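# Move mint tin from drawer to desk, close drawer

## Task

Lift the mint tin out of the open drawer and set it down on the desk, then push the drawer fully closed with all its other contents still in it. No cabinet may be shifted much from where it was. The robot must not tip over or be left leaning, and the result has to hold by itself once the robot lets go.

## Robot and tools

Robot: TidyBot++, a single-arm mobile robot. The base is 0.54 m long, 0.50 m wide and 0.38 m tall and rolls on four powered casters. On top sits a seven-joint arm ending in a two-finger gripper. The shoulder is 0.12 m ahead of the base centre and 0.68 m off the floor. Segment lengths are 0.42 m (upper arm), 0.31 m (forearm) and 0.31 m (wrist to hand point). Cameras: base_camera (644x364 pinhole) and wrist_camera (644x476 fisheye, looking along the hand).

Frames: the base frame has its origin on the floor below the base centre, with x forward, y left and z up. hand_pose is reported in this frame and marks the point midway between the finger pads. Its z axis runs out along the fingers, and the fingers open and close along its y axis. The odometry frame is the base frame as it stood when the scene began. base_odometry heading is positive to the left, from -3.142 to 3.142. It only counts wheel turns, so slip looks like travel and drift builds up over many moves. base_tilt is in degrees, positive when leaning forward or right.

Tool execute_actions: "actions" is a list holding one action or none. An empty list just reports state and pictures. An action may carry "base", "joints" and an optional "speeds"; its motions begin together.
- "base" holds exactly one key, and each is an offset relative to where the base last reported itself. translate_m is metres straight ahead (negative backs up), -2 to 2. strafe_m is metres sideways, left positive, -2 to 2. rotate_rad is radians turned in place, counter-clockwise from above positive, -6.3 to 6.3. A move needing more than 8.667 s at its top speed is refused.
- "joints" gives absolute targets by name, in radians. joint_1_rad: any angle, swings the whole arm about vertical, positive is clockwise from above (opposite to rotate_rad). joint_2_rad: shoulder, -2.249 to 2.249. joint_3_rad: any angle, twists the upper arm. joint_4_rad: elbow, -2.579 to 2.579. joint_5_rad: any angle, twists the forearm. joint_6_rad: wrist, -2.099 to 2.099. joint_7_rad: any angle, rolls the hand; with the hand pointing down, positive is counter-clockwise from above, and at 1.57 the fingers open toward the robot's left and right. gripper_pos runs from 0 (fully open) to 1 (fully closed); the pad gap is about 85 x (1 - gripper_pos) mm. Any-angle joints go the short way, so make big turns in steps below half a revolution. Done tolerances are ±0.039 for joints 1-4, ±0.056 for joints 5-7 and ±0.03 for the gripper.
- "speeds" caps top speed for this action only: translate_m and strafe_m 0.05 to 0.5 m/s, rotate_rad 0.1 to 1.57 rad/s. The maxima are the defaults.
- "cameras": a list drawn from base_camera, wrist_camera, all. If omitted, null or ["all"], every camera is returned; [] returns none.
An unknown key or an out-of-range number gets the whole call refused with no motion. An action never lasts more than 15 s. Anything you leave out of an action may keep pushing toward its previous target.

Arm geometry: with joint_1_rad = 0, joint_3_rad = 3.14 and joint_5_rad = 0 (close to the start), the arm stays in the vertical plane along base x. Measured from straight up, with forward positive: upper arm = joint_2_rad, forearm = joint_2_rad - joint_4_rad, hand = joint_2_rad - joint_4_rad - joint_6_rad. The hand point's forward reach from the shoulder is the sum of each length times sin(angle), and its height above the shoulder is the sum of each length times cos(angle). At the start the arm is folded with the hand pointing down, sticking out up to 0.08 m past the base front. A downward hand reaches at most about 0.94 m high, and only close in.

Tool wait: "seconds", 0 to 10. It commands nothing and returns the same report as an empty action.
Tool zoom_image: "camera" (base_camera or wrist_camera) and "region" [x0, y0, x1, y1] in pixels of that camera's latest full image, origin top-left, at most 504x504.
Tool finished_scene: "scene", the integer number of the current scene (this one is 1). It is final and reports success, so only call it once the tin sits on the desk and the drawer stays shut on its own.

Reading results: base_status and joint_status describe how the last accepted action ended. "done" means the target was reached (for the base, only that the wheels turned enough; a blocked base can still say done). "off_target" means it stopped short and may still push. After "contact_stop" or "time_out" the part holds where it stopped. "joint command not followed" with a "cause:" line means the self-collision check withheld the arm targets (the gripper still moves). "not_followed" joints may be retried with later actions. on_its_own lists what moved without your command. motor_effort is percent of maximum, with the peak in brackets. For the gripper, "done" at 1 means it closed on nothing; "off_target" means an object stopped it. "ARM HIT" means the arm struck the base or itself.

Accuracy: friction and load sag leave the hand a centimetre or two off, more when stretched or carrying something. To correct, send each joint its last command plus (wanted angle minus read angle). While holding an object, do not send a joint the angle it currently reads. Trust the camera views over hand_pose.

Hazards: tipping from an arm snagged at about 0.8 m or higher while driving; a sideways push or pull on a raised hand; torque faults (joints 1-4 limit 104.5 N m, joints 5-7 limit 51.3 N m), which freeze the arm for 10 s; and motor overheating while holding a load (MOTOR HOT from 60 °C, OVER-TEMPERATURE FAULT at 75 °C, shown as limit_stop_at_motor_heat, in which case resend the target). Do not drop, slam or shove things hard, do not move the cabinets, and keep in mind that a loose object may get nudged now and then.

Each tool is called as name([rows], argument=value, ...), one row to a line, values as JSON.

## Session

execute_actions([
  {"joints":{"joint_2_rad":-0.3,"joint_4_rad":-2.0,"joint_6_rad":-0.3}},
], cameras=["wrist_camera"])

Scene clock: 1.73 s.
base_odometry: x=+0.000 y=+0.000 heading=+0.000 (m, m, rad; odometry frame)
base_tilt: forward=+0.3 right=+0.0 (deg)
base_status: not commanded
joint_positions: joint_1_rad=-0.016 joint_2_rad=-0.315 joint_3_rad=+3.154 joint_4_rad=-2.010 joint_5_rad=-0.003 joint_6_rad=-0.326 joint_7_rad=+1.573 gripper_pos=+0.000
joint_status: all done
motor_effort: joint_1_rad=+0(0) joint_2_rad=-10(9) joint_3_rad=+1(0) joint_4_rad=+20(22) joint_5_rad=+0(0) joint_6_rad=+8(9) joint_7_rad=-1(0) (%)
hand_pose: x=+0.5811 y=+0.0030 z=+0.9074 quat_wxyz=(-0.003, +0.847, +0.001, +0.531) (m; base frame)
pictures: wrist_camera
Images, in order (width x height): wrist_camera 644x476.

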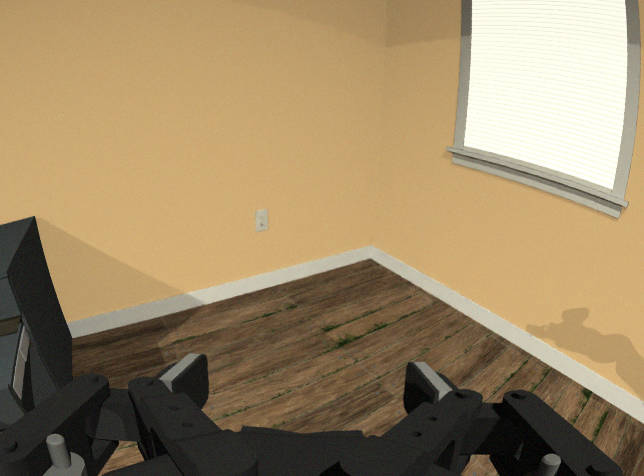

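execute_actions([
  {"joints":{"joint_1_rad":-1.2}},
], cameras=["wrist_camera"])

Scene clock: 7.07 s.
base_odometry: x=+0.000 y=+0.000 heading=+0.000 (m, m, rad; odometry frame)
base_tilt: forward=+0.3 right=+0.0 (deg)
base_status: not commanded
joint_positions: joint_1_rad=-1.190 joint_2_rad=-0.315 joint_3_rad=+3.154 joint_4_rad=-2.010 joint_5_rad=-0.003 joint_6_rad=-0.326 joint_7_rad=+1.573 gripper_pos=+0.000
joint_status: all done
motor_effort: joint_1_rad=+0(2) joint_2_rad=-10(10) joint_3_rad=+1(1) joint_4_rad=+21(21) joint_5_rad=-1(1) joint_6_rad=+8(8) joint_7_rad=-1(1) (%)
hand_pose: x=+0.2950 y=+0.4273 z=+0.9074 quat_wxyz=(-0.297, +0.705, +0.470, +0.441) (m; base frame)
pictures: wrist_camera
Images, in order (width x height): wrist_camera 644x476.

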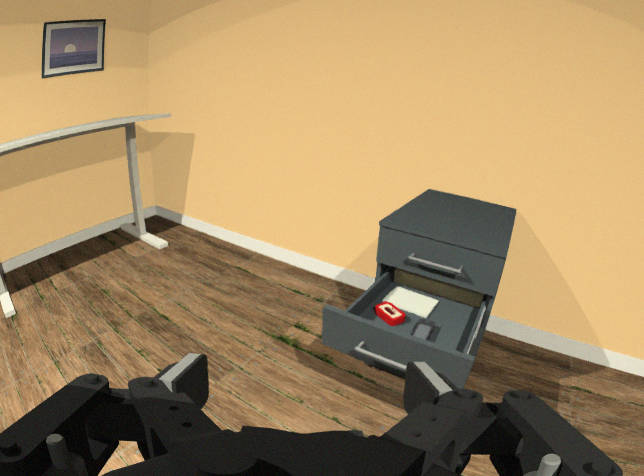

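execute_actions([
  {"base":{"strafe_m":0.7},"joints":{"joint_1_rad":0.0}},
], cameras=["wrist_camera"])

Scene clock: 10.20 s.
base_odometry: x=+0.000 y=+0.700 heading=+0.000 (m, m, rad; odometry frame)
base_tilt: forward=+0.4 right=+0.0 (deg)
base_status: done
joint_positions: joint_1_rad=-0.012 joint_2_rad=-0.311 joint_3_rad=+3.153 joint_4_rad=-2.010 joint_5_rad=-0.003 joint_6_rad=-0.326 joint_7_rad=+1.573 gripper_pos=+0.000
joint_status: all done
motor_effort: joint_1_rad=+0(2) joint_2_rad=-10(11) joint_3_rad=+1(2) joint_4_rad=+21(22) joint_5_rad=-1(0) joint_6_rad=+8(9) joint_7_rad=+0(1) (%)
hand_pose: x=+0.5820 y=+0.0010 z=+0.9057 quat_wxyz=(-0.002, +0.848, -0.001, +0.530) (m; base frame)
pictures: wrist_camera
Images, in order (width x height): wrist_camera 644x476.

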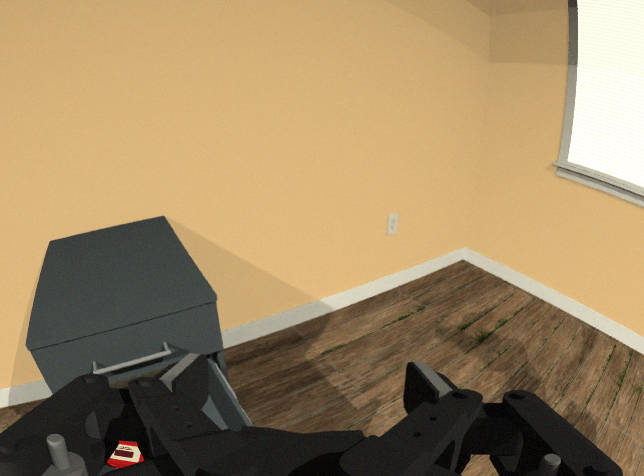

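execute_actions([
  {"base":{"rotate_rad":0.6},"joints":{"joint_6_rad":-1.0}},
], cameras=["wrist_camera"])

Scene clock: 11.87 s.
base_odometry: x=+0.000 y=+0.700 heading=+0.599 (m, m, rad; odometry frame)
base_tilt: forward=+0.3 right=+0.0 (deg)
base_status: done
joint_positions: joint_1_rad=-0.008 joint_2_rad=-0.309 joint_3_rad=+3.153 joint_4_rad=-2.004 joint_5_rad=-0.003 joint_6_rad=-0.988 joint_7_rad=+1.573 gripper_pos=+0.000
joint_status: all done
motor_effort: joint_1_rad=+0(1) joint_2_rad=-8(12) joint_3_rad=+0(2) joint_4_rad=+19(22) joint_5_rad=-1(0) joint_6_rad=+5(8) joint_7_rad=+0(0) (%)
hand_pose: x=+0.4408 y=+0.0008 z=+0.7646 quat_wxyz=(-0.002, +0.974, -0.001, +0.227) (m; base frame)
pictures: wrist_camera
Images, in order (width x height): wrist_camera 644x476.

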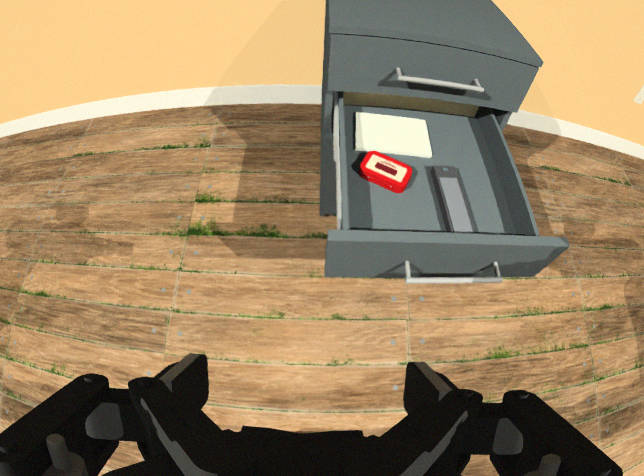

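execute_actions([
  {"base":{"strafe_m":-0.15}},
], cameras=[])

execute_actions([
  {"base":{"translate_m":0.3},"joints":{"joint_2_rad":0.587,"joint_4_rad":-1.603,"joint_6_rad":-0.95,"joint_7_rad":2.72,"gripper_pos":0.1}},
], cameras=["wrist_camera"])

Scene clock: 14.37 s.
base_odometry: x=+0.085 y=+0.576 heading=+0.600 (m, m, rad; odometry frame)
base_tilt: forward=+0.3 right=+0.0 (deg)
base_status: done
joint_positions: joint_1_rad=-0.007 joint_2_rad=-0.309 joint_3_rad=+3.154 joint_4_rad=-2.004 joint_5_rad=-0.003 joint_6_rad=-0.988 joint_7_rad=+1.573 gripper_pos=+0.000
joint_status: not commanded
motor_effort: joint_1_rad=+0(1) joint_2_rad=-8(8) joint_3_rad=-1(2) joint_4_rad=+18(19) joint_5_rad=-1(0) joint_6_rad=+4(5) joint_7_rad=+0(0) (%)
hand_pose: x=+0.4408 y=+0.0002 z=+0.7646 quat_wxyz=(-0.002, +0.974, -0.002, +0.227) (m; base frame)
pictures: none
No camera images: the call's "cameras" was empty. Leave "cameras" out to get every camera's image.

Scene clock: 16.53 s.
base_odometry: x=+0.333 y=+0.745 heading=+0.599 (m, m, rad; odometry frame)
base_tilt: forward=+0.3 right=+0.1 (deg)
base_status: done
joint_positions: joint_1_rad=-0.007 joint_2_rad=+0.580 joint_3_rad=+3.154 joint_4_rad=-1.619 joint_5_rad=-0.003 joint_6_rad=-0.980 joint_7_rad=+2.685 gripper_pos=+0.100
joint_status: all done
motor_effort: joint_1_rad=+0(2) joint_2_rad=-36(37) joint_3_rad=-1(1) joint_4_rad=+13(19) joint_5_rad=+0(0) joint_6_rad=+1(5) joint_7_rad=-1(0) (%)
hand_pose: x=+0.5921 y=-0.0005 z=+0.5377 quat_wxyz=(-0.008, +0.850, +0.527, -0.017) (m; base frame)
pictures: wrist_camera
Images, in order (width x height): wrist_camera 644x476.

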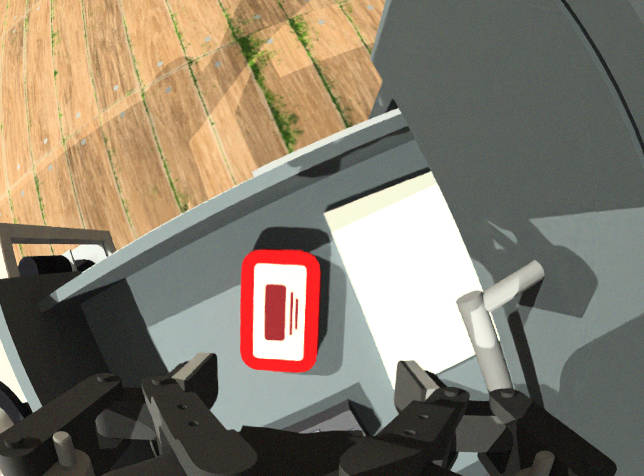

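execute_actions([
  {"joints":{"joint_2_rad":0.768,"joint_4_rad":-1.875,"joint_6_rad":-0.50}},
], cameras=["wrist_camera"])

Scene clock: 18.13 s.
base_odometry: x=+0.333 y=+0.745 heading=+0.600 (m, m, rad; odometry frame)
base_tilt: forward=+0.2 right=+0.1 (deg)
base_status: not commanded
joint_positions: joint_1_rad=-0.007 joint_2_rad=+0.539 joint_3_rad=+3.151 joint_4_rad=-1.840 joint_5_rad=-0.003 joint_6_rad=-0.557 joint_7_rad=+2.685 gripper_pos=+0.100
joint_status: joint_2_rad off_target (ended at +0.539, target +0.768); joint_6_rad off_target (ended at -0.557, target -0.500); the others done
motor_effort: joint_1_rad=+2(4) joint_2_rad=+9(35) joint_3_rad=+1(3) joint_4_rad=+8(13) joint_5_rad=+0(2) joint_6_rad=+7(10) joint_7_rad=+0(1) (%)
hand_pose: x=+0.6160 y=+0.0004 z=+0.5110 quat_wxyz=(+0.056, +0.845, +0.525, +0.086) (m; base frame)
pictures: wrist_camera
Images, in order (width x height): wrist_camera 644x476.

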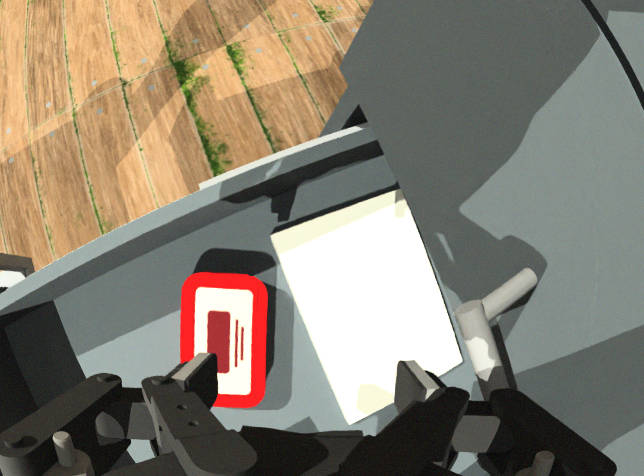

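execute_actions([
  {"joints":{"joint_2_rad":0.54,"joint_4_rad":-1.846,"joint_6_rad":-0.76}},
], cameras=["wrist_camera"])

Scene clock: 19.80 s.
base_odometry: x=+0.333 y=+0.745 heading=+0.600 (m, m, rad; odometry frame)
base_tilt: forward=+0.3 right=+0.0 (deg)
base_status: not commanded
joint_positions: joint_1_rad=-0.007 joint_2_rad=+0.553 joint_3_rad=+3.151 joint_4_rad=-1.851 joint_5_rad=-0.003 joint_6_rad=-0.735 joint_7_rad=+2.685 gripper_pos=+0.100
joint_status: all done
motor_effort: joint_1_rad=+0(1) joint_2_rad=-33(37) joint_3_rad=-1(1) joint_4_rad=+11(14) joint_5_rad=+0(1) joint_6_rad=+1(8) joint_7_rad=+0(0) (%)
hand_pose: x=+0.5523 y=+0.0006 z=+0.4957 quat_wxyz=(+0.002, +0.849, +0.528, +0.000) (m; base frame)
pictures: wrist_camera
Images, in order (width x height): wrist_camera 644x476.

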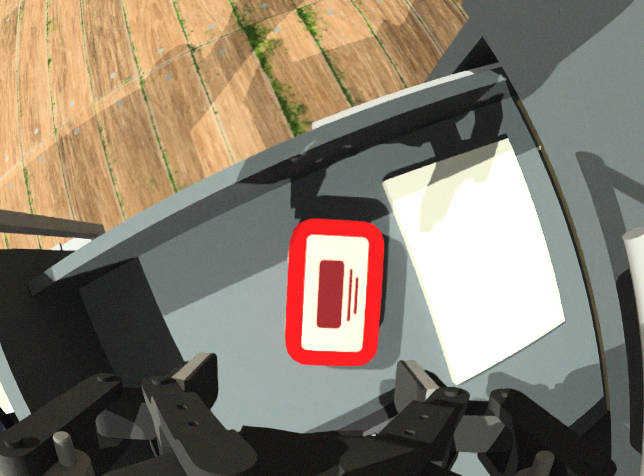

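execute_actions([
  {"joints":{"joint_2_rad":0.768,"joint_4_rad":-1.875,"joint_6_rad":-0.52}},
], cameras=["wrist_camera"])

Scene clock: 21.73 s.
base_odometry: x=+0.333 y=+0.745 heading=+0.600 (m, m, rad; odometry frame)
base_tilt: forward=+0.4 right=+0.0 (deg)
base_status: not commanded
joint_positions: joint_1_rad=-0.001 joint_2_rad=+0.761 joint_3_rad=+3.156 joint_4_rad=-1.865 joint_5_rad=-0.003 joint_6_rad=-0.541 joint_7_rad=+2.685 gripper_pos=+0.100
joint_status: all done
motor_effort: joint_1_rad=+0(3) joint_2_rad=-36(37) joint_3_rad=-1(5) joint_4_rad=+8(12) joint_5_rad=-2(3) joint_6_rad=+0(3) joint_7_rad=+0(1) (%)
hand_pose: x=+0.5566 y=-0.0052 z=+0.4019 quat_wxyz=(-0.003, +0.852, +0.524, -0.013) (m; base frame)
pictures: wrist_camera
Images, in order (width x height): wrist_camera 644x476.

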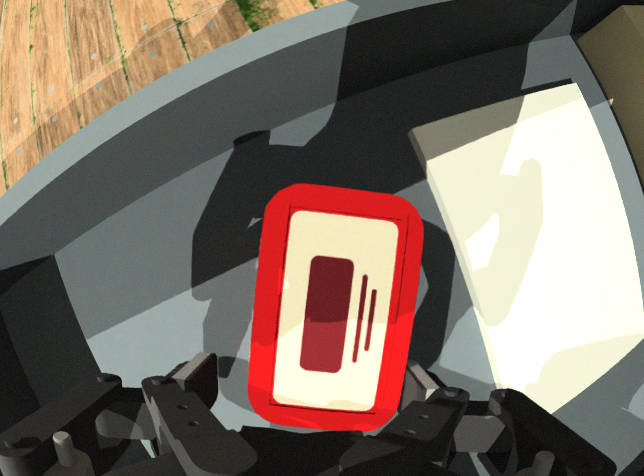

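execute_actions([
  {"base":{"strafe_m":0.03},"joints":{"joint_2_rad":0.88,"joint_4_rad":-1.877,"joint_6_rad":-0.40}},
], cameras=["wrist_camera"])

Scene clock: 23.13 s.
base_odometry: x=+0.316 y=+0.770 heading=+0.599 (m, m, rad; odometry frame)
base_tilt: forward=+0.3 right=+0.0 (deg)
base_status: done
joint_positions: joint_1_rad=+0.008 joint_2_rad=+0.770 joint_3_rad=+3.167 joint_4_rad=-1.862 joint_5_rad=+0.000 joint_6_rad=-0.456 joint_7_rad=+2.690 gripper_pos=+0.100
joint_status: joint_2_rad off_target (ended at +0.770, target +0.880); the others done
motor_effort: joint_1_rad=-2(5) joint_2_rad=-14(36) joint_3_rad=-2(10) joint_4_rad=+4(10) joint_5_rad=-3(5) joint_6_rad=+5(8) joint_7_rad=-1(2) (%)
hand_pose: x=+0.5819 y=-0.0159 z=+0.3984 quat_wxyz=(+0.022, +0.854, +0.520, +0.018) (m; base frame)
pictures: wrist_camera
Images, in order (width x height): wrist_camera 644x476.

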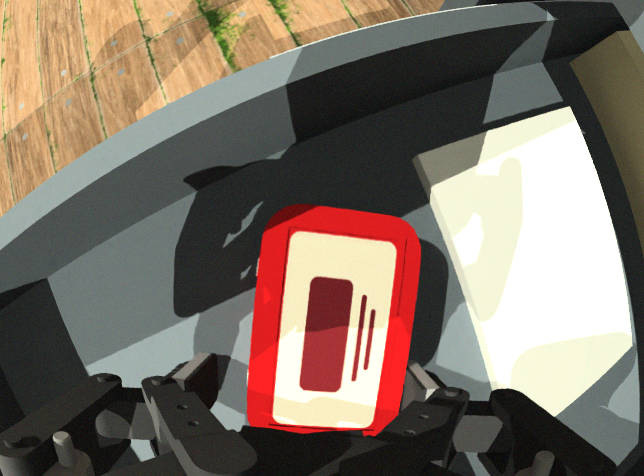

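The fingers are on the floor on either side of the tin. I'll grip.

execute_actions([
  {"joints":{"joint_2_rad":0.75,"gripper_pos":1.0}},
], cameras=[])

Scene clock: 24.40 s.
base_odometry: x=+0.316 y=+0.770 heading=+0.599 (m, m, rad; odometry frame)
base_tilt: forward=+0.4 right=+0.1 (deg)
base_status: not commanded
joint_positions: joint_1_rad=+0.007 joint_2_rad=+0.755 joint_3_rad=+3.160 joint_4_rad=-1.867 joint_5_rad=+0.000 joint_6_rad=-0.439 joint_7_rad=+2.690 gripper_pos=+0.352
joint_status: gripper_pos off_target (ended at +0.352, target +1.000); the others done
motor_effort: joint_1_rad=+0(2) joint_2_rad=-35(37) joint_3_rad=+0(2) joint_4_rad=+10(10) joint_5_rad=-1(1) joint_6_rad=+3(9) joint_7_rad=-1(1) (%)
hand_pose: x=+0.5885 y=-0.0121 z=+0.4051 quat_wxyz=(+0.027, +0.852, +0.522, +0.030) (m; base frame)
pictures: none
No camera images: the call's "cameras" was empty. Leave "cameras" out to get every camera's image.

execute_actions([
  {"joints":{"joint_2_rad":0.54,"joint_4_rad":-1.846,"joint_6_rad":-0.76}},
], cameras=[])

execute_actions([
  {"base":{"translate_m":-0.3}},
], cameras=[])

execute_actions([
  {"base":{"rotate_rad":1.2},"joints":{"joint_2_rad":0.185,"joint_4_rad":-1.168,"joint_6_rad":-0.8,"joint_7_rad":1.57}},
], cameras=["wrist_camera"])

Scene clock: 26.00 s.
base_odometry: x=+0.316 y=+0.770 heading=+0.599 (m, m, rad; odometry frame)
base_tilt: forward=+0.3 right=+0.0 (deg)
base_status: not commanded
joint_positions: joint_1_rad=+0.007 joint_2_rad=+0.542 joint_3_rad=+3.160 joint_4_rad=-1.860 joint_5_rad=+0.000 joint_6_rad=-0.733 joint_7_rad=+2.690 gripper_pos=+0.352
joint_status: all done
motor_effort: joint_1_rad=+1(0) joint_2_rad=-33(40) joint_3_rad=-1(0) joint_4_rad=+12(12) joint_5_rad=-1(2) joint_6_rad=+1(3) joint_7_rad=+0(0) (%)
hand_pose: x=+0.5498 y=-0.0105 z=+0.4984 quat_wxyz=(+0.006, +0.854, +0.521, +0.000) (m; base frame)
pictures: none
No camera images: the call's "cameras" was empty. Leave "cameras" out to get every camera's image.

Scene clock: 28.03 s.
base_odometry: x=+0.068 y=+0.601 heading=+0.599 (m, m, rad; odometry frame)
base_tilt: forward=+0.3 right=+0.0 (deg)
base_status: done
joint_positions: joint_1_rad=+0.007 joint_2_rad=+0.535 joint_3_rad=+3.160 joint_4_rad=-1.838 joint_5_rad=+0.000 joint_6_rad=-0.730 joint_7_rad=+2.690 gripper_pos=+0.358
joint_status: not commanded
motor_effort: joint_1_rad=+0(0) joint_2_rad=-34(36) joint_3_rad=+0(1) joint_4_rad=+13(13) joint_5_rad=+0(1) joint_6_rad=+1(15) joint_7_rad=-1(0) (%)
hand_pose: x=+0.5642 y=-0.0108 z=+0.5065 quat_wxyz=(+0.015, +0.853, +0.521, +0.014) (m; base frame)
pictures: none
No camera images: the call's "cameras" was empty. Leave "cameras" out to get every camera's image.

Scene clock: 30.37 s.
base_odometry: x=+0.068 y=+0.601 heading=+1.798 (m, m, rad; odometry frame)
base_tilt: forward=+0.2 right=+0.0 (deg)
base_status: done
joint_positions: joint_1_rad=-0.009 joint_2_rad=+0.189 joint_3_rad=+3.145 joint_4_rad=-1.180 joint_5_rad=+0.000 joint_6_rad=-0.774 joint_7_rad=+1.604 gripper_pos=+0.358
joint_status: all done
motor_effort: joint_1_rad=+0(6) joint_2_rad=-30(40) joint_3_rad=+0(3) joint_4_rad=+22(22) joint_5_rad=-1(2) joint_6_rad=+8(9) joint_7_rad=+0(0) (%)
hand_pose: x=+0.7678 y=+0.0047 z=+0.9896 quat_wxyz=(+0.007, +0.878, +0.017, +0.479) (m; base frame)
pictures: wrist_camera
Images, in order (width x height): wrist_camera 644x476.

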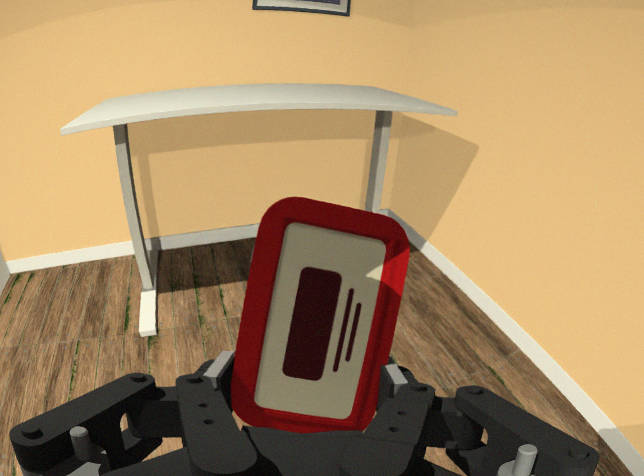

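execute_actions([
  {"base":{"translate_m":0.7},"joints":{"joint_2_rad":0.3,"joint_4_rad":-0.6,"joint_6_rad":-1.2}},
], cameras=["wrist_camera"])

Scene clock: 33.23 s.
base_odometry: x=-0.091 y=+1.283 heading=+1.799 (m, m, rad; odometry frame)
base_tilt: forward=+0.4 right=+0.0 (deg)
base_status: done
joint_positions: joint_1_rad=-0.009 joint_2_rad=+0.308 joint_3_rad=+3.145 joint_4_rad=-0.618 joint_5_rad=+0.000 joint_6_rad=-1.176 joint_7_rad=+1.604 gripper_pos=+0.358
joint_status: all done
motor_effort: joint_1_rad=+0(1) joint_2_rad=-33(34) joint_3_rad=+0(0) joint_4_rad=+19(22) joint_5_rad=-1(0) joint_6_rad=+9(8) joint_7_rad=-1(1) (%)
hand_pose: x=+0.7662 y=+0.0050 z=+1.1143 quat_wxyz=(+0.008, +0.868, +0.017, +0.497) (m; base frame)
pictures: wrist_camera
Images, in order (width x height): wrist_camera 644x476.

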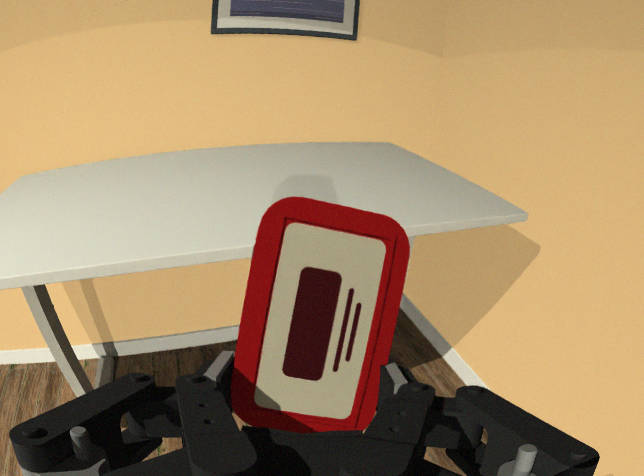

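execute_actions([
  {"base":{"translate_m":0.55}},
])

Scene clock: 35.67 s.
base_odometry: x=-0.216 y=+1.819 heading=+1.800 (m, m, rad; odometry frame)
base_tilt: forward=+0.4 right=+0.0 (deg)
base_status: done
joint_positions: joint_1_rad=-0.008 joint_2_rad=+0.311 joint_3_rad=+3.145 joint_4_rad=-0.615 joint_5_rad=+0.000 joint_6_rad=-1.179 joint_7_rad=+1.604 gripper_pos=+0.358
joint_status: not commanded
motor_effort: joint_1_rad=+0(2) joint_2_rad=-32(35) joint_3_rad=+0(1) joint_4_rad=+18(20) joint_5_rad=+0(0) joint_6_rad=+9(9) joint_7_rad=+0(0) (%)
hand_pose: x=+0.7669 y=+0.0049 z=+1.1129 quat_wxyz=(+0.008, +0.868, +0.017, +0.495) (m; base frame)
pictures: base_camera, wrist_camera
Images, in order (width x height): base_camera 644x364, wrist_camera 644x476.

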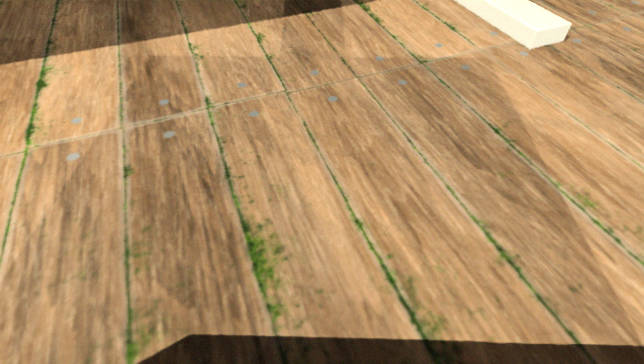

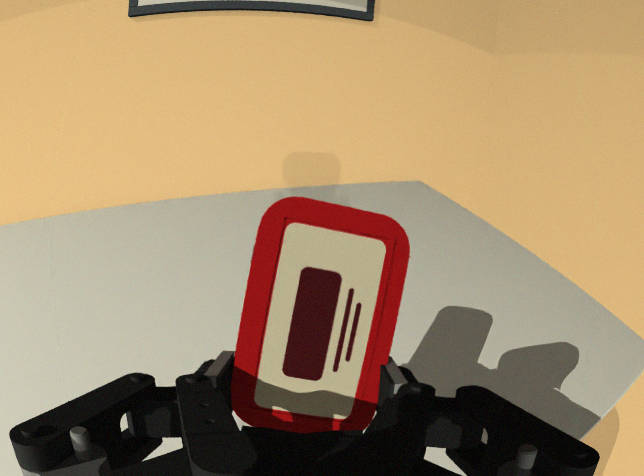

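execute_actions([
  {"base":{"translate_m":0.15},"joints":{"joint_6_rad":-1.8}},
], cameras=["wrist_camera"])

Scene clock: 37.20 s.
base_odometry: x=-0.250 y=+1.965 heading=+1.801 (m, m, rad; odometry frame)
base_tilt: forward=+0.3 right=+0.0 (deg)
base_status: done
joint_positions: joint_1_rad=-0.008 joint_2_rad=+0.308 joint_3_rad=+3.145 joint_4_rad=-0.611 joint_5_rad=+0.000 joint_6_rad=-1.791 joint_7_rad=+1.604 gripper_pos=+0.358
joint_status: all done
motor_effort: joint_1_rad=+1(2) joint_2_rad=-30(33) joint_3_rad=-1(0) joint_4_rad=+15(18) joint_5_rad=+0(1) joint_6_rad=+5(8) joint_7_rad=+0(1) (%)
hand_pose: x=+0.6266 y=+0.0040 z=+0.9906 quat_wxyz=(+0.004, +0.977, +0.018, +0.214) (m; base frame)
pictures: wrist_camera
Images, in order (width x height): wrist_camera 644x476.

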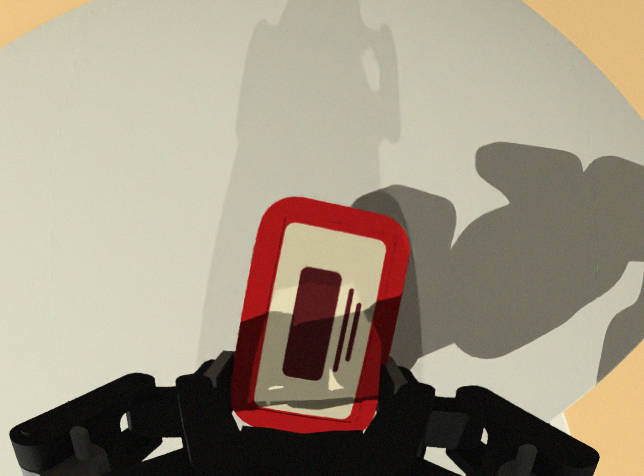

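execute_actions([
  {"joints":{"gripper_pos":0.0}},
], cameras=[])

execute_actions([
  {"joints":{"joint_4_rad":-0.45}},
], cameras=["wrist_camera"])

Scene clock: 38.47 s.
base_odometry: x=-0.250 y=+1.965 heading=+1.801 (m, m, rad; odometry frame)
base_tilt: forward=+0.3 right=+0.0 (deg)
base_status: not commanded
joint_positions: joint_1_rad=-0.008 joint_2_rad=+0.308 joint_3_rad=+3.145 joint_4_rad=-0.611 joint_5_rad=+0.000 joint_6_rad=-1.791 joint_7_rad=+1.604 gripper_pos=+0.000
joint_status: all done
motor_effort: joint_1_rad=+1(0) joint_2_rad=-28(29) joint_3_rad=+0(0) joint_4_rad=+16(16) joint_5_rad=-1(0) joint_6_rad=+4(5) joint_7_rad=-1(1) (%)
hand_pose: x=+0.6266 y=+0.0040 z=+0.9906 quat_wxyz=(+0.004, +0.977, +0.018, +0.214) (m; base frame)
pictures: none
No camera images: the call's "cameras" was empty. Leave "cameras" out to get every camera's image.

Scene clock: 39.53 s.
base_odometry: x=-0.250 y=+1.965 heading=+1.801 (m, m, rad; odometry frame)
base_tilt: forward=+0.4 right=+0.0 (deg)
base_status: not commanded
joint_positions: joint_1_rad=-0.008 joint_2_rad=+0.304 joint_3_rad=+3.145 joint_4_rad=-0.460 joint_5_rad=+0.000 joint_6_rad=-1.791 joint_7_rad=+1.604 gripper_pos=+0.000
joint_status: all done
motor_effort: joint_1_rad=+0(0) joint_2_rad=-27(30) joint_3_rad=+0(0) joint_4_rad=+14(15) joint_5_rad=-1(1) joint_6_rad=+5(6) joint_7_rad=-1(0) (%)
hand_pose: x=+0.6346 y=+0.0041 z=+1.0511 quat_wxyz=(+0.005, +0.957, +0.018, +0.289) (m; base frame)
pictures: wrist_camera
Images, in order (width x height): wrist_camera 644x476.

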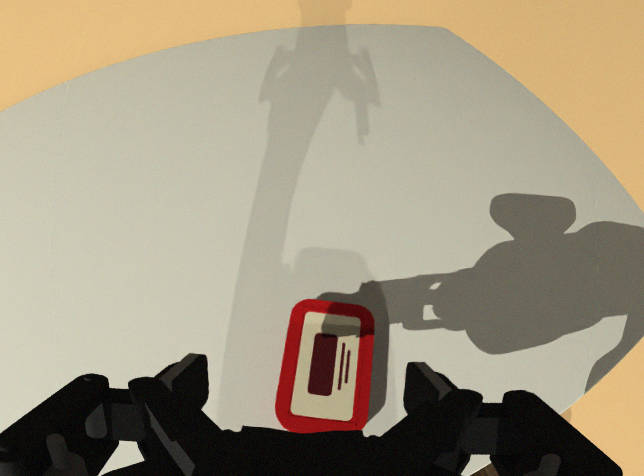

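execute_actions([
  {"base":{"translate_m":-1.4},"joints":{"gripper_pos":1.0}},
], cameras=[])

execute_actions([
  {"base":{"rotate_rad":-1.2},"joints":{"joint_2_rad":1.0,"joint_4_rad":-2.2,"joint_6_rad":1.12}},
])

Scene clock: 44.00 s.
base_odometry: x=+0.070 y=+0.602 heading=+1.802 (m, m, rad; odometry frame)
base_tilt: forward=+0.3 right=+0.0 (deg)
base_status: done
joint_positions: joint_1_rad=-0.007 joint_2_rad=+0.298 joint_3_rad=+3.146 joint_4_rad=-0.460 joint_5_rad=+0.000 joint_6_rad=-1.791 joint_7_rad=+1.604 gripper_pos=+0.999
joint_status: all done
motor_effort: joint_1_rad=+1(2) joint_2_rad=-27(32) joint_3_rad=-1(2) joint_4_rad=+15(16) joint_5_rad=+0(1) joint_6_rad=+5(6) joint_7_rad=+0(1) (%)
hand_pose: x=+0.6326 y=+0.0035 z=+1.0540 quat_wxyz=(+0.005, +0.956, +0.018, +0.292) (m; base frame)
pictures: none
No camera images: the call's "cameras" was empty. Leave "cameras" out to get every camera's image.

Scene clock: 47.40 s.
base_odometry: x=+0.071 y=+0.602 heading=+0.602 (m, m, rad; odometry frame)
base_tilt: forward=+0.4 right=+0.0 (deg)
base_status: done
joint_positions: joint_1_rad=+0.004 joint_2_rad=+0.953 joint_3_rad=+3.158 joint_4_rad=-2.171 joint_5_rad=+0.000 joint_6_rad=+1.111 joint_7_rad=+1.604 gripper_pos=+0.999
joint_status: joint_2_rad off_target (ended at +0.953, target +1.000); the others done
motor_effort: joint_1_rad=+0(5) joint_2_rad=-32(46) joint_3_rad=-1(3) joint_4_rad=+3(22) joint_5_rad=-1(0) joint_6_rad=+5(8) joint_7_rad=+0(1) (%)
hand_pose: x=+0.7489 y=-0.0099 z=+0.4778 quat_wxyz=(+0.018, +0.845, +0.012, +0.534) (m; base frame)
pictures: base_camera, wrist_camera
Images, in order (width x height): base_camera 644x364, wrist_camera 644x476.

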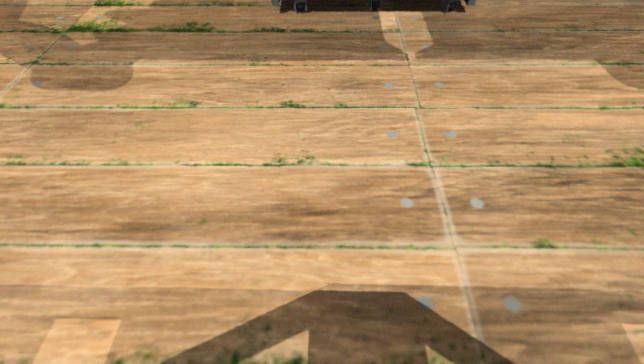

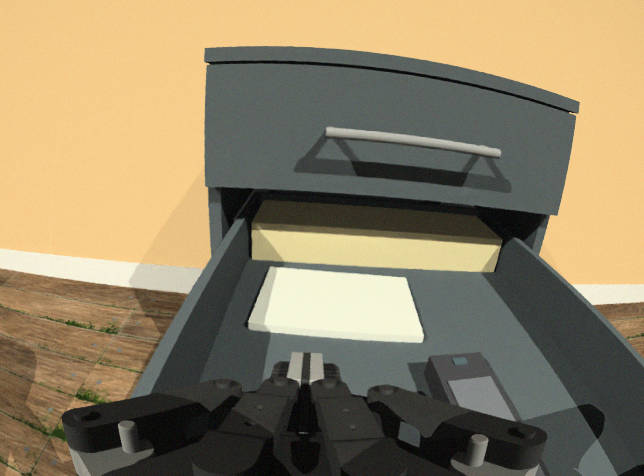

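execute_actions([
  {"base":{"translate_m":-0.3},"joints":{"joint_2_rad":0.9}},
], cameras=["wrist_camera"])

Scene clock: 49.43 s.
base_odometry: x=-0.177 y=+0.432 heading=+0.602 (m, m, rad; odometry frame)
base_tilt: forward=+0.4 right=+0.0 (deg)
base_status: done
joint_positions: joint_1_rad=+0.004 joint_2_rad=+0.906 joint_3_rad=+3.158 joint_4_rad=-2.195 joint_5_rad=+0.000 joint_6_rad=+1.114 joint_7_rad=+1.604 gripper_pos=+0.999
joint_status: all done
motor_effort: joint_1_rad=+0(1) joint_2_rad=-37(40) joint_3_rad=-1(1) joint_4_rad=+5(7) joint_5_rad=-1(0) joint_6_rad=+8(9) joint_7_rad=+0(0) (%)
hand_pose: x=+0.7478 y=-0.0098 z=+0.5014 quat_wxyz=(+0.018, +0.838, +0.012, +0.546) (m; base frame)
pictures: wrist_camera
Images, in order (width x height): wrist_camera 644x476.

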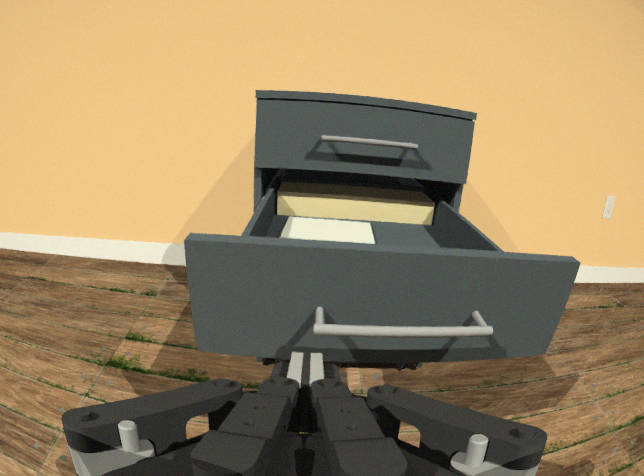

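execute_actions([
  {"joints":{"joint_2_rad":1.08}},
], cameras=["wrist_camera"])

Scene clock: 50.70 s.
base_odometry: x=-0.177 y=+0.432 heading=+0.602 (m, m, rad; odometry frame)
base_tilt: forward=+0.4 right=+0.1 (deg)
base_status: not commanded
joint_positions: joint_1_rad=+0.004 joint_2_rad=+1.082 joint_3_rad=+3.158 joint_4_rad=-2.195 joint_5_rad=+0.000 joint_6_rad=+1.114 joint_7_rad=+1.604 gripper_pos=+0.999
joint_status: all done
motor_effort: joint_1_rad=+1(0) joint_2_rad=-38(41) joint_3_rad=-1(1) joint_4_rad=+2(5) joint_5_rad=-1(0) joint_6_rad=+8(9) joint_7_rad=-1(1) (%)
hand_pose: x=+0.7065 y=-0.0097 z=+0.3941 quat_wxyz=(+0.017, +0.882, +0.013, +0.470) (m; base frame)
pictures: wrist_camera
Images, in order (width x height): wrist_camera 644x476.

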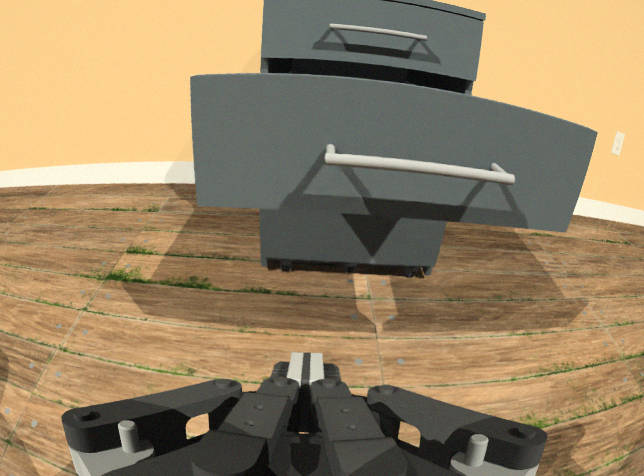

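execute_actions([
  {"base":{"translate_m":0.4},"speeds":{"translate_m":0.15}},
], cameras=["wrist_camera"])

Scene clock: 54.13 s.
base_odometry: x=+0.153 y=+0.658 heading=+0.601 (m, m, rad; odometry frame)
base_tilt: forward=+0.3 right=+0.0 (deg)
base_status: done
joint_positions: joint_1_rad=+0.002 joint_2_rad=+1.082 joint_3_rad=+3.157 joint_4_rad=-2.210 joint_5_rad=+0.000 joint_6_rad=+1.114 joint_7_rad=+1.604 gripper_pos=+0.999
joint_status: not commanded
motor_effort: joint_1_rad=+1(3) joint_2_rad=-38(40) joint_3_rad=-1(1) joint_4_rad=+2(13) joint_5_rad=+0(2) joint_6_rad=+8(11) joint_7_rad=-1(1) (%)
hand_pose: x=+0.6990 y=-0.0081 z=+0.3908 quat_wxyz=(+0.016, +0.886, +0.014, +0.463) (m; base frame)
pictures: wrist_camera
Images, in order (width x height): wrist_camera 644x476.

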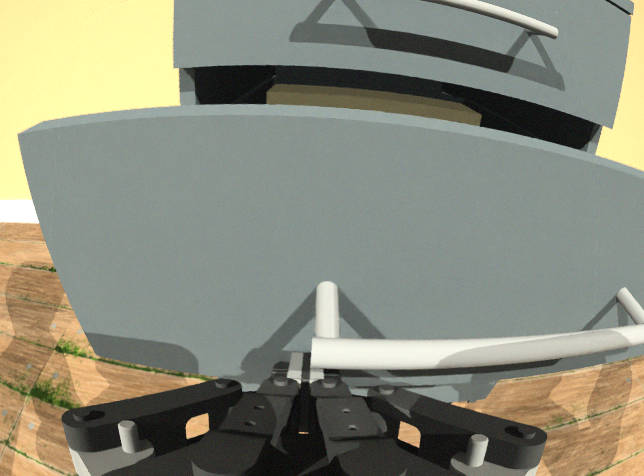

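execute_actions([
  {"base":{"translate_m":0.12},"speeds":{"translate_m":0.1}},
], cameras=["wrist_camera"])

Scene clock: 55.97 s.
base_odometry: x=+0.252 y=+0.726 heading=+0.600 (m, m, rad; odometry frame)
base_tilt: forward=+0.4 right=+0.0 (deg)
base_status: done
joint_positions: joint_1_rad=+0.001 joint_2_rad=+1.082 joint_3_rad=+3.156 joint_4_rad=-2.215 joint_5_rad=+0.000 joint_6_rad=+1.114 joint_7_rad=+1.604 gripper_pos=+0.999
joint_status: not commanded
motor_effort: joint_1_rad=+0(3) joint_2_rad=-38(40) joint_3_rad=-1(2) joint_4_rad=+4(8) joint_5_rad=+0(2) joint_6_rad=+9(10) joint_7_rad=-1(0) (%)
hand_pose: x=+0.6967 y=-0.0070 z=+0.3897 quat_wxyz=(+0.015, +0.887, +0.014, +0.461) (m; base frame)
pictures: wrist_camera
Images, in order (width x height): wrist_camera 644x476.

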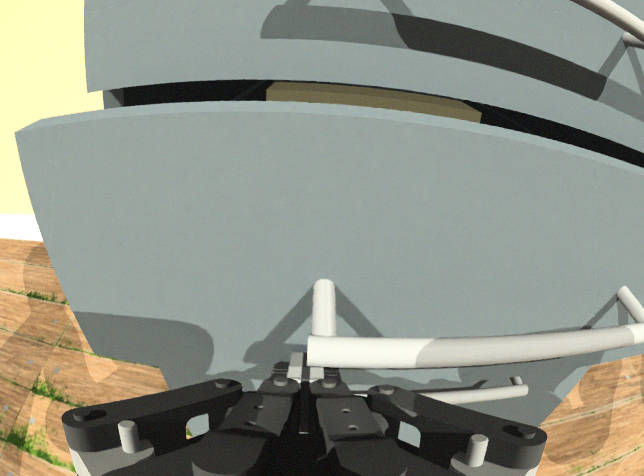

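execute_actions([
  {"base":{"translate_m":0.08},"speeds":{"translate_m":0.1}},
], cameras=["wrist_camera"])

Scene clock: 57.43 s.
base_odometry: x=+0.318 y=+0.771 heading=+0.599 (m, m, rad; odometry frame)
base_tilt: forward=+0.3 right=+0.0 (deg)
base_status: done
joint_positions: joint_1_rad=+0.002 joint_2_rad=+1.082 joint_3_rad=+3.156 joint_4_rad=-2.258 joint_5_rad=+0.000 joint_6_rad=+1.114 joint_7_rad=+1.604 gripper_pos=+0.999
joint_status: not commanded
motor_effort: joint_1_rad=+0(2) joint_2_rad=-37(41) joint_3_rad=-1(3) joint_4_rad=+14(18) joint_5_rad=+1(2) joint_6_rad=+10(12) joint_7_rad=+0(1) (%)
hand_pose: x=+0.6753 y=-0.0069 z=+0.3811 quat_wxyz=(+0.015, +0.897, +0.014, +0.442) (m; base frame)
pictures: wrist_camera
Images, in order (width x height): wrist_camera 644x476.

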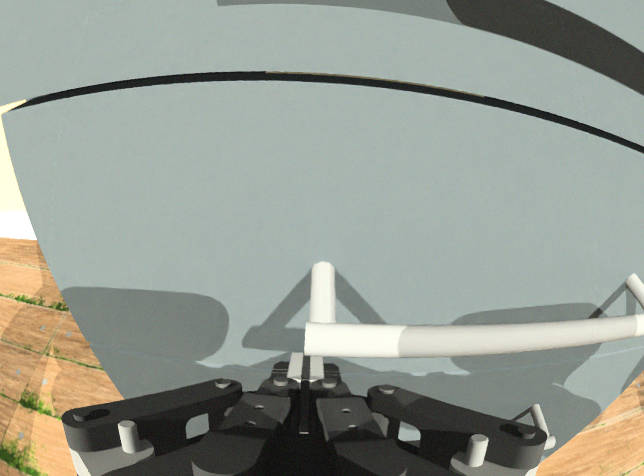

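The drawer is closed, and the arm has started to push back against it. I'll back off and check.

execute_actions([
  {"base":{"translate_m":-0.3}},
], cameras=["wrist_camera"])

Scene clock: 59.50 s.
base_odometry: x=+0.070 y=+0.602 heading=+0.598 (m, m, rad; odometry frame)
base_tilt: forward=+0.3 right=+0.1 (deg)
base_status: done
joint_positions: joint_1_rad=+0.001 joint_2_rad=+1.081 joint_3_rad=+3.156 joint_4_rad=-2.201 joint_5_rad=+0.000 joint_6_rad=+1.114 joint_7_rad=+1.604 gripper_pos=+0.999
joint_status: not commanded
motor_effort: joint_1_rad=+0(3) joint_2_rad=-38(43) joint_3_rad=-1(2) joint_4_rad=+2(13) joint_5_rad=-1(1) joint_6_rad=+8(13) joint_7_rad=+0(0) (%)
hand_pose: x=+0.7039 y=-0.0068 z=+0.3933 quat_wxyz=(+0.015, +0.884, +0.014, +0.468) (m; base frame)
pictures: wrist_camera
Images, in order (width x height): wrist_camera 644x476.

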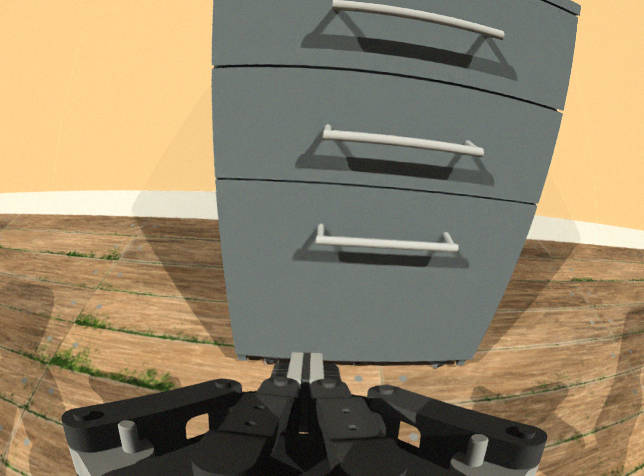

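finished_scene(scene=2)

The scene is finished: the task was done.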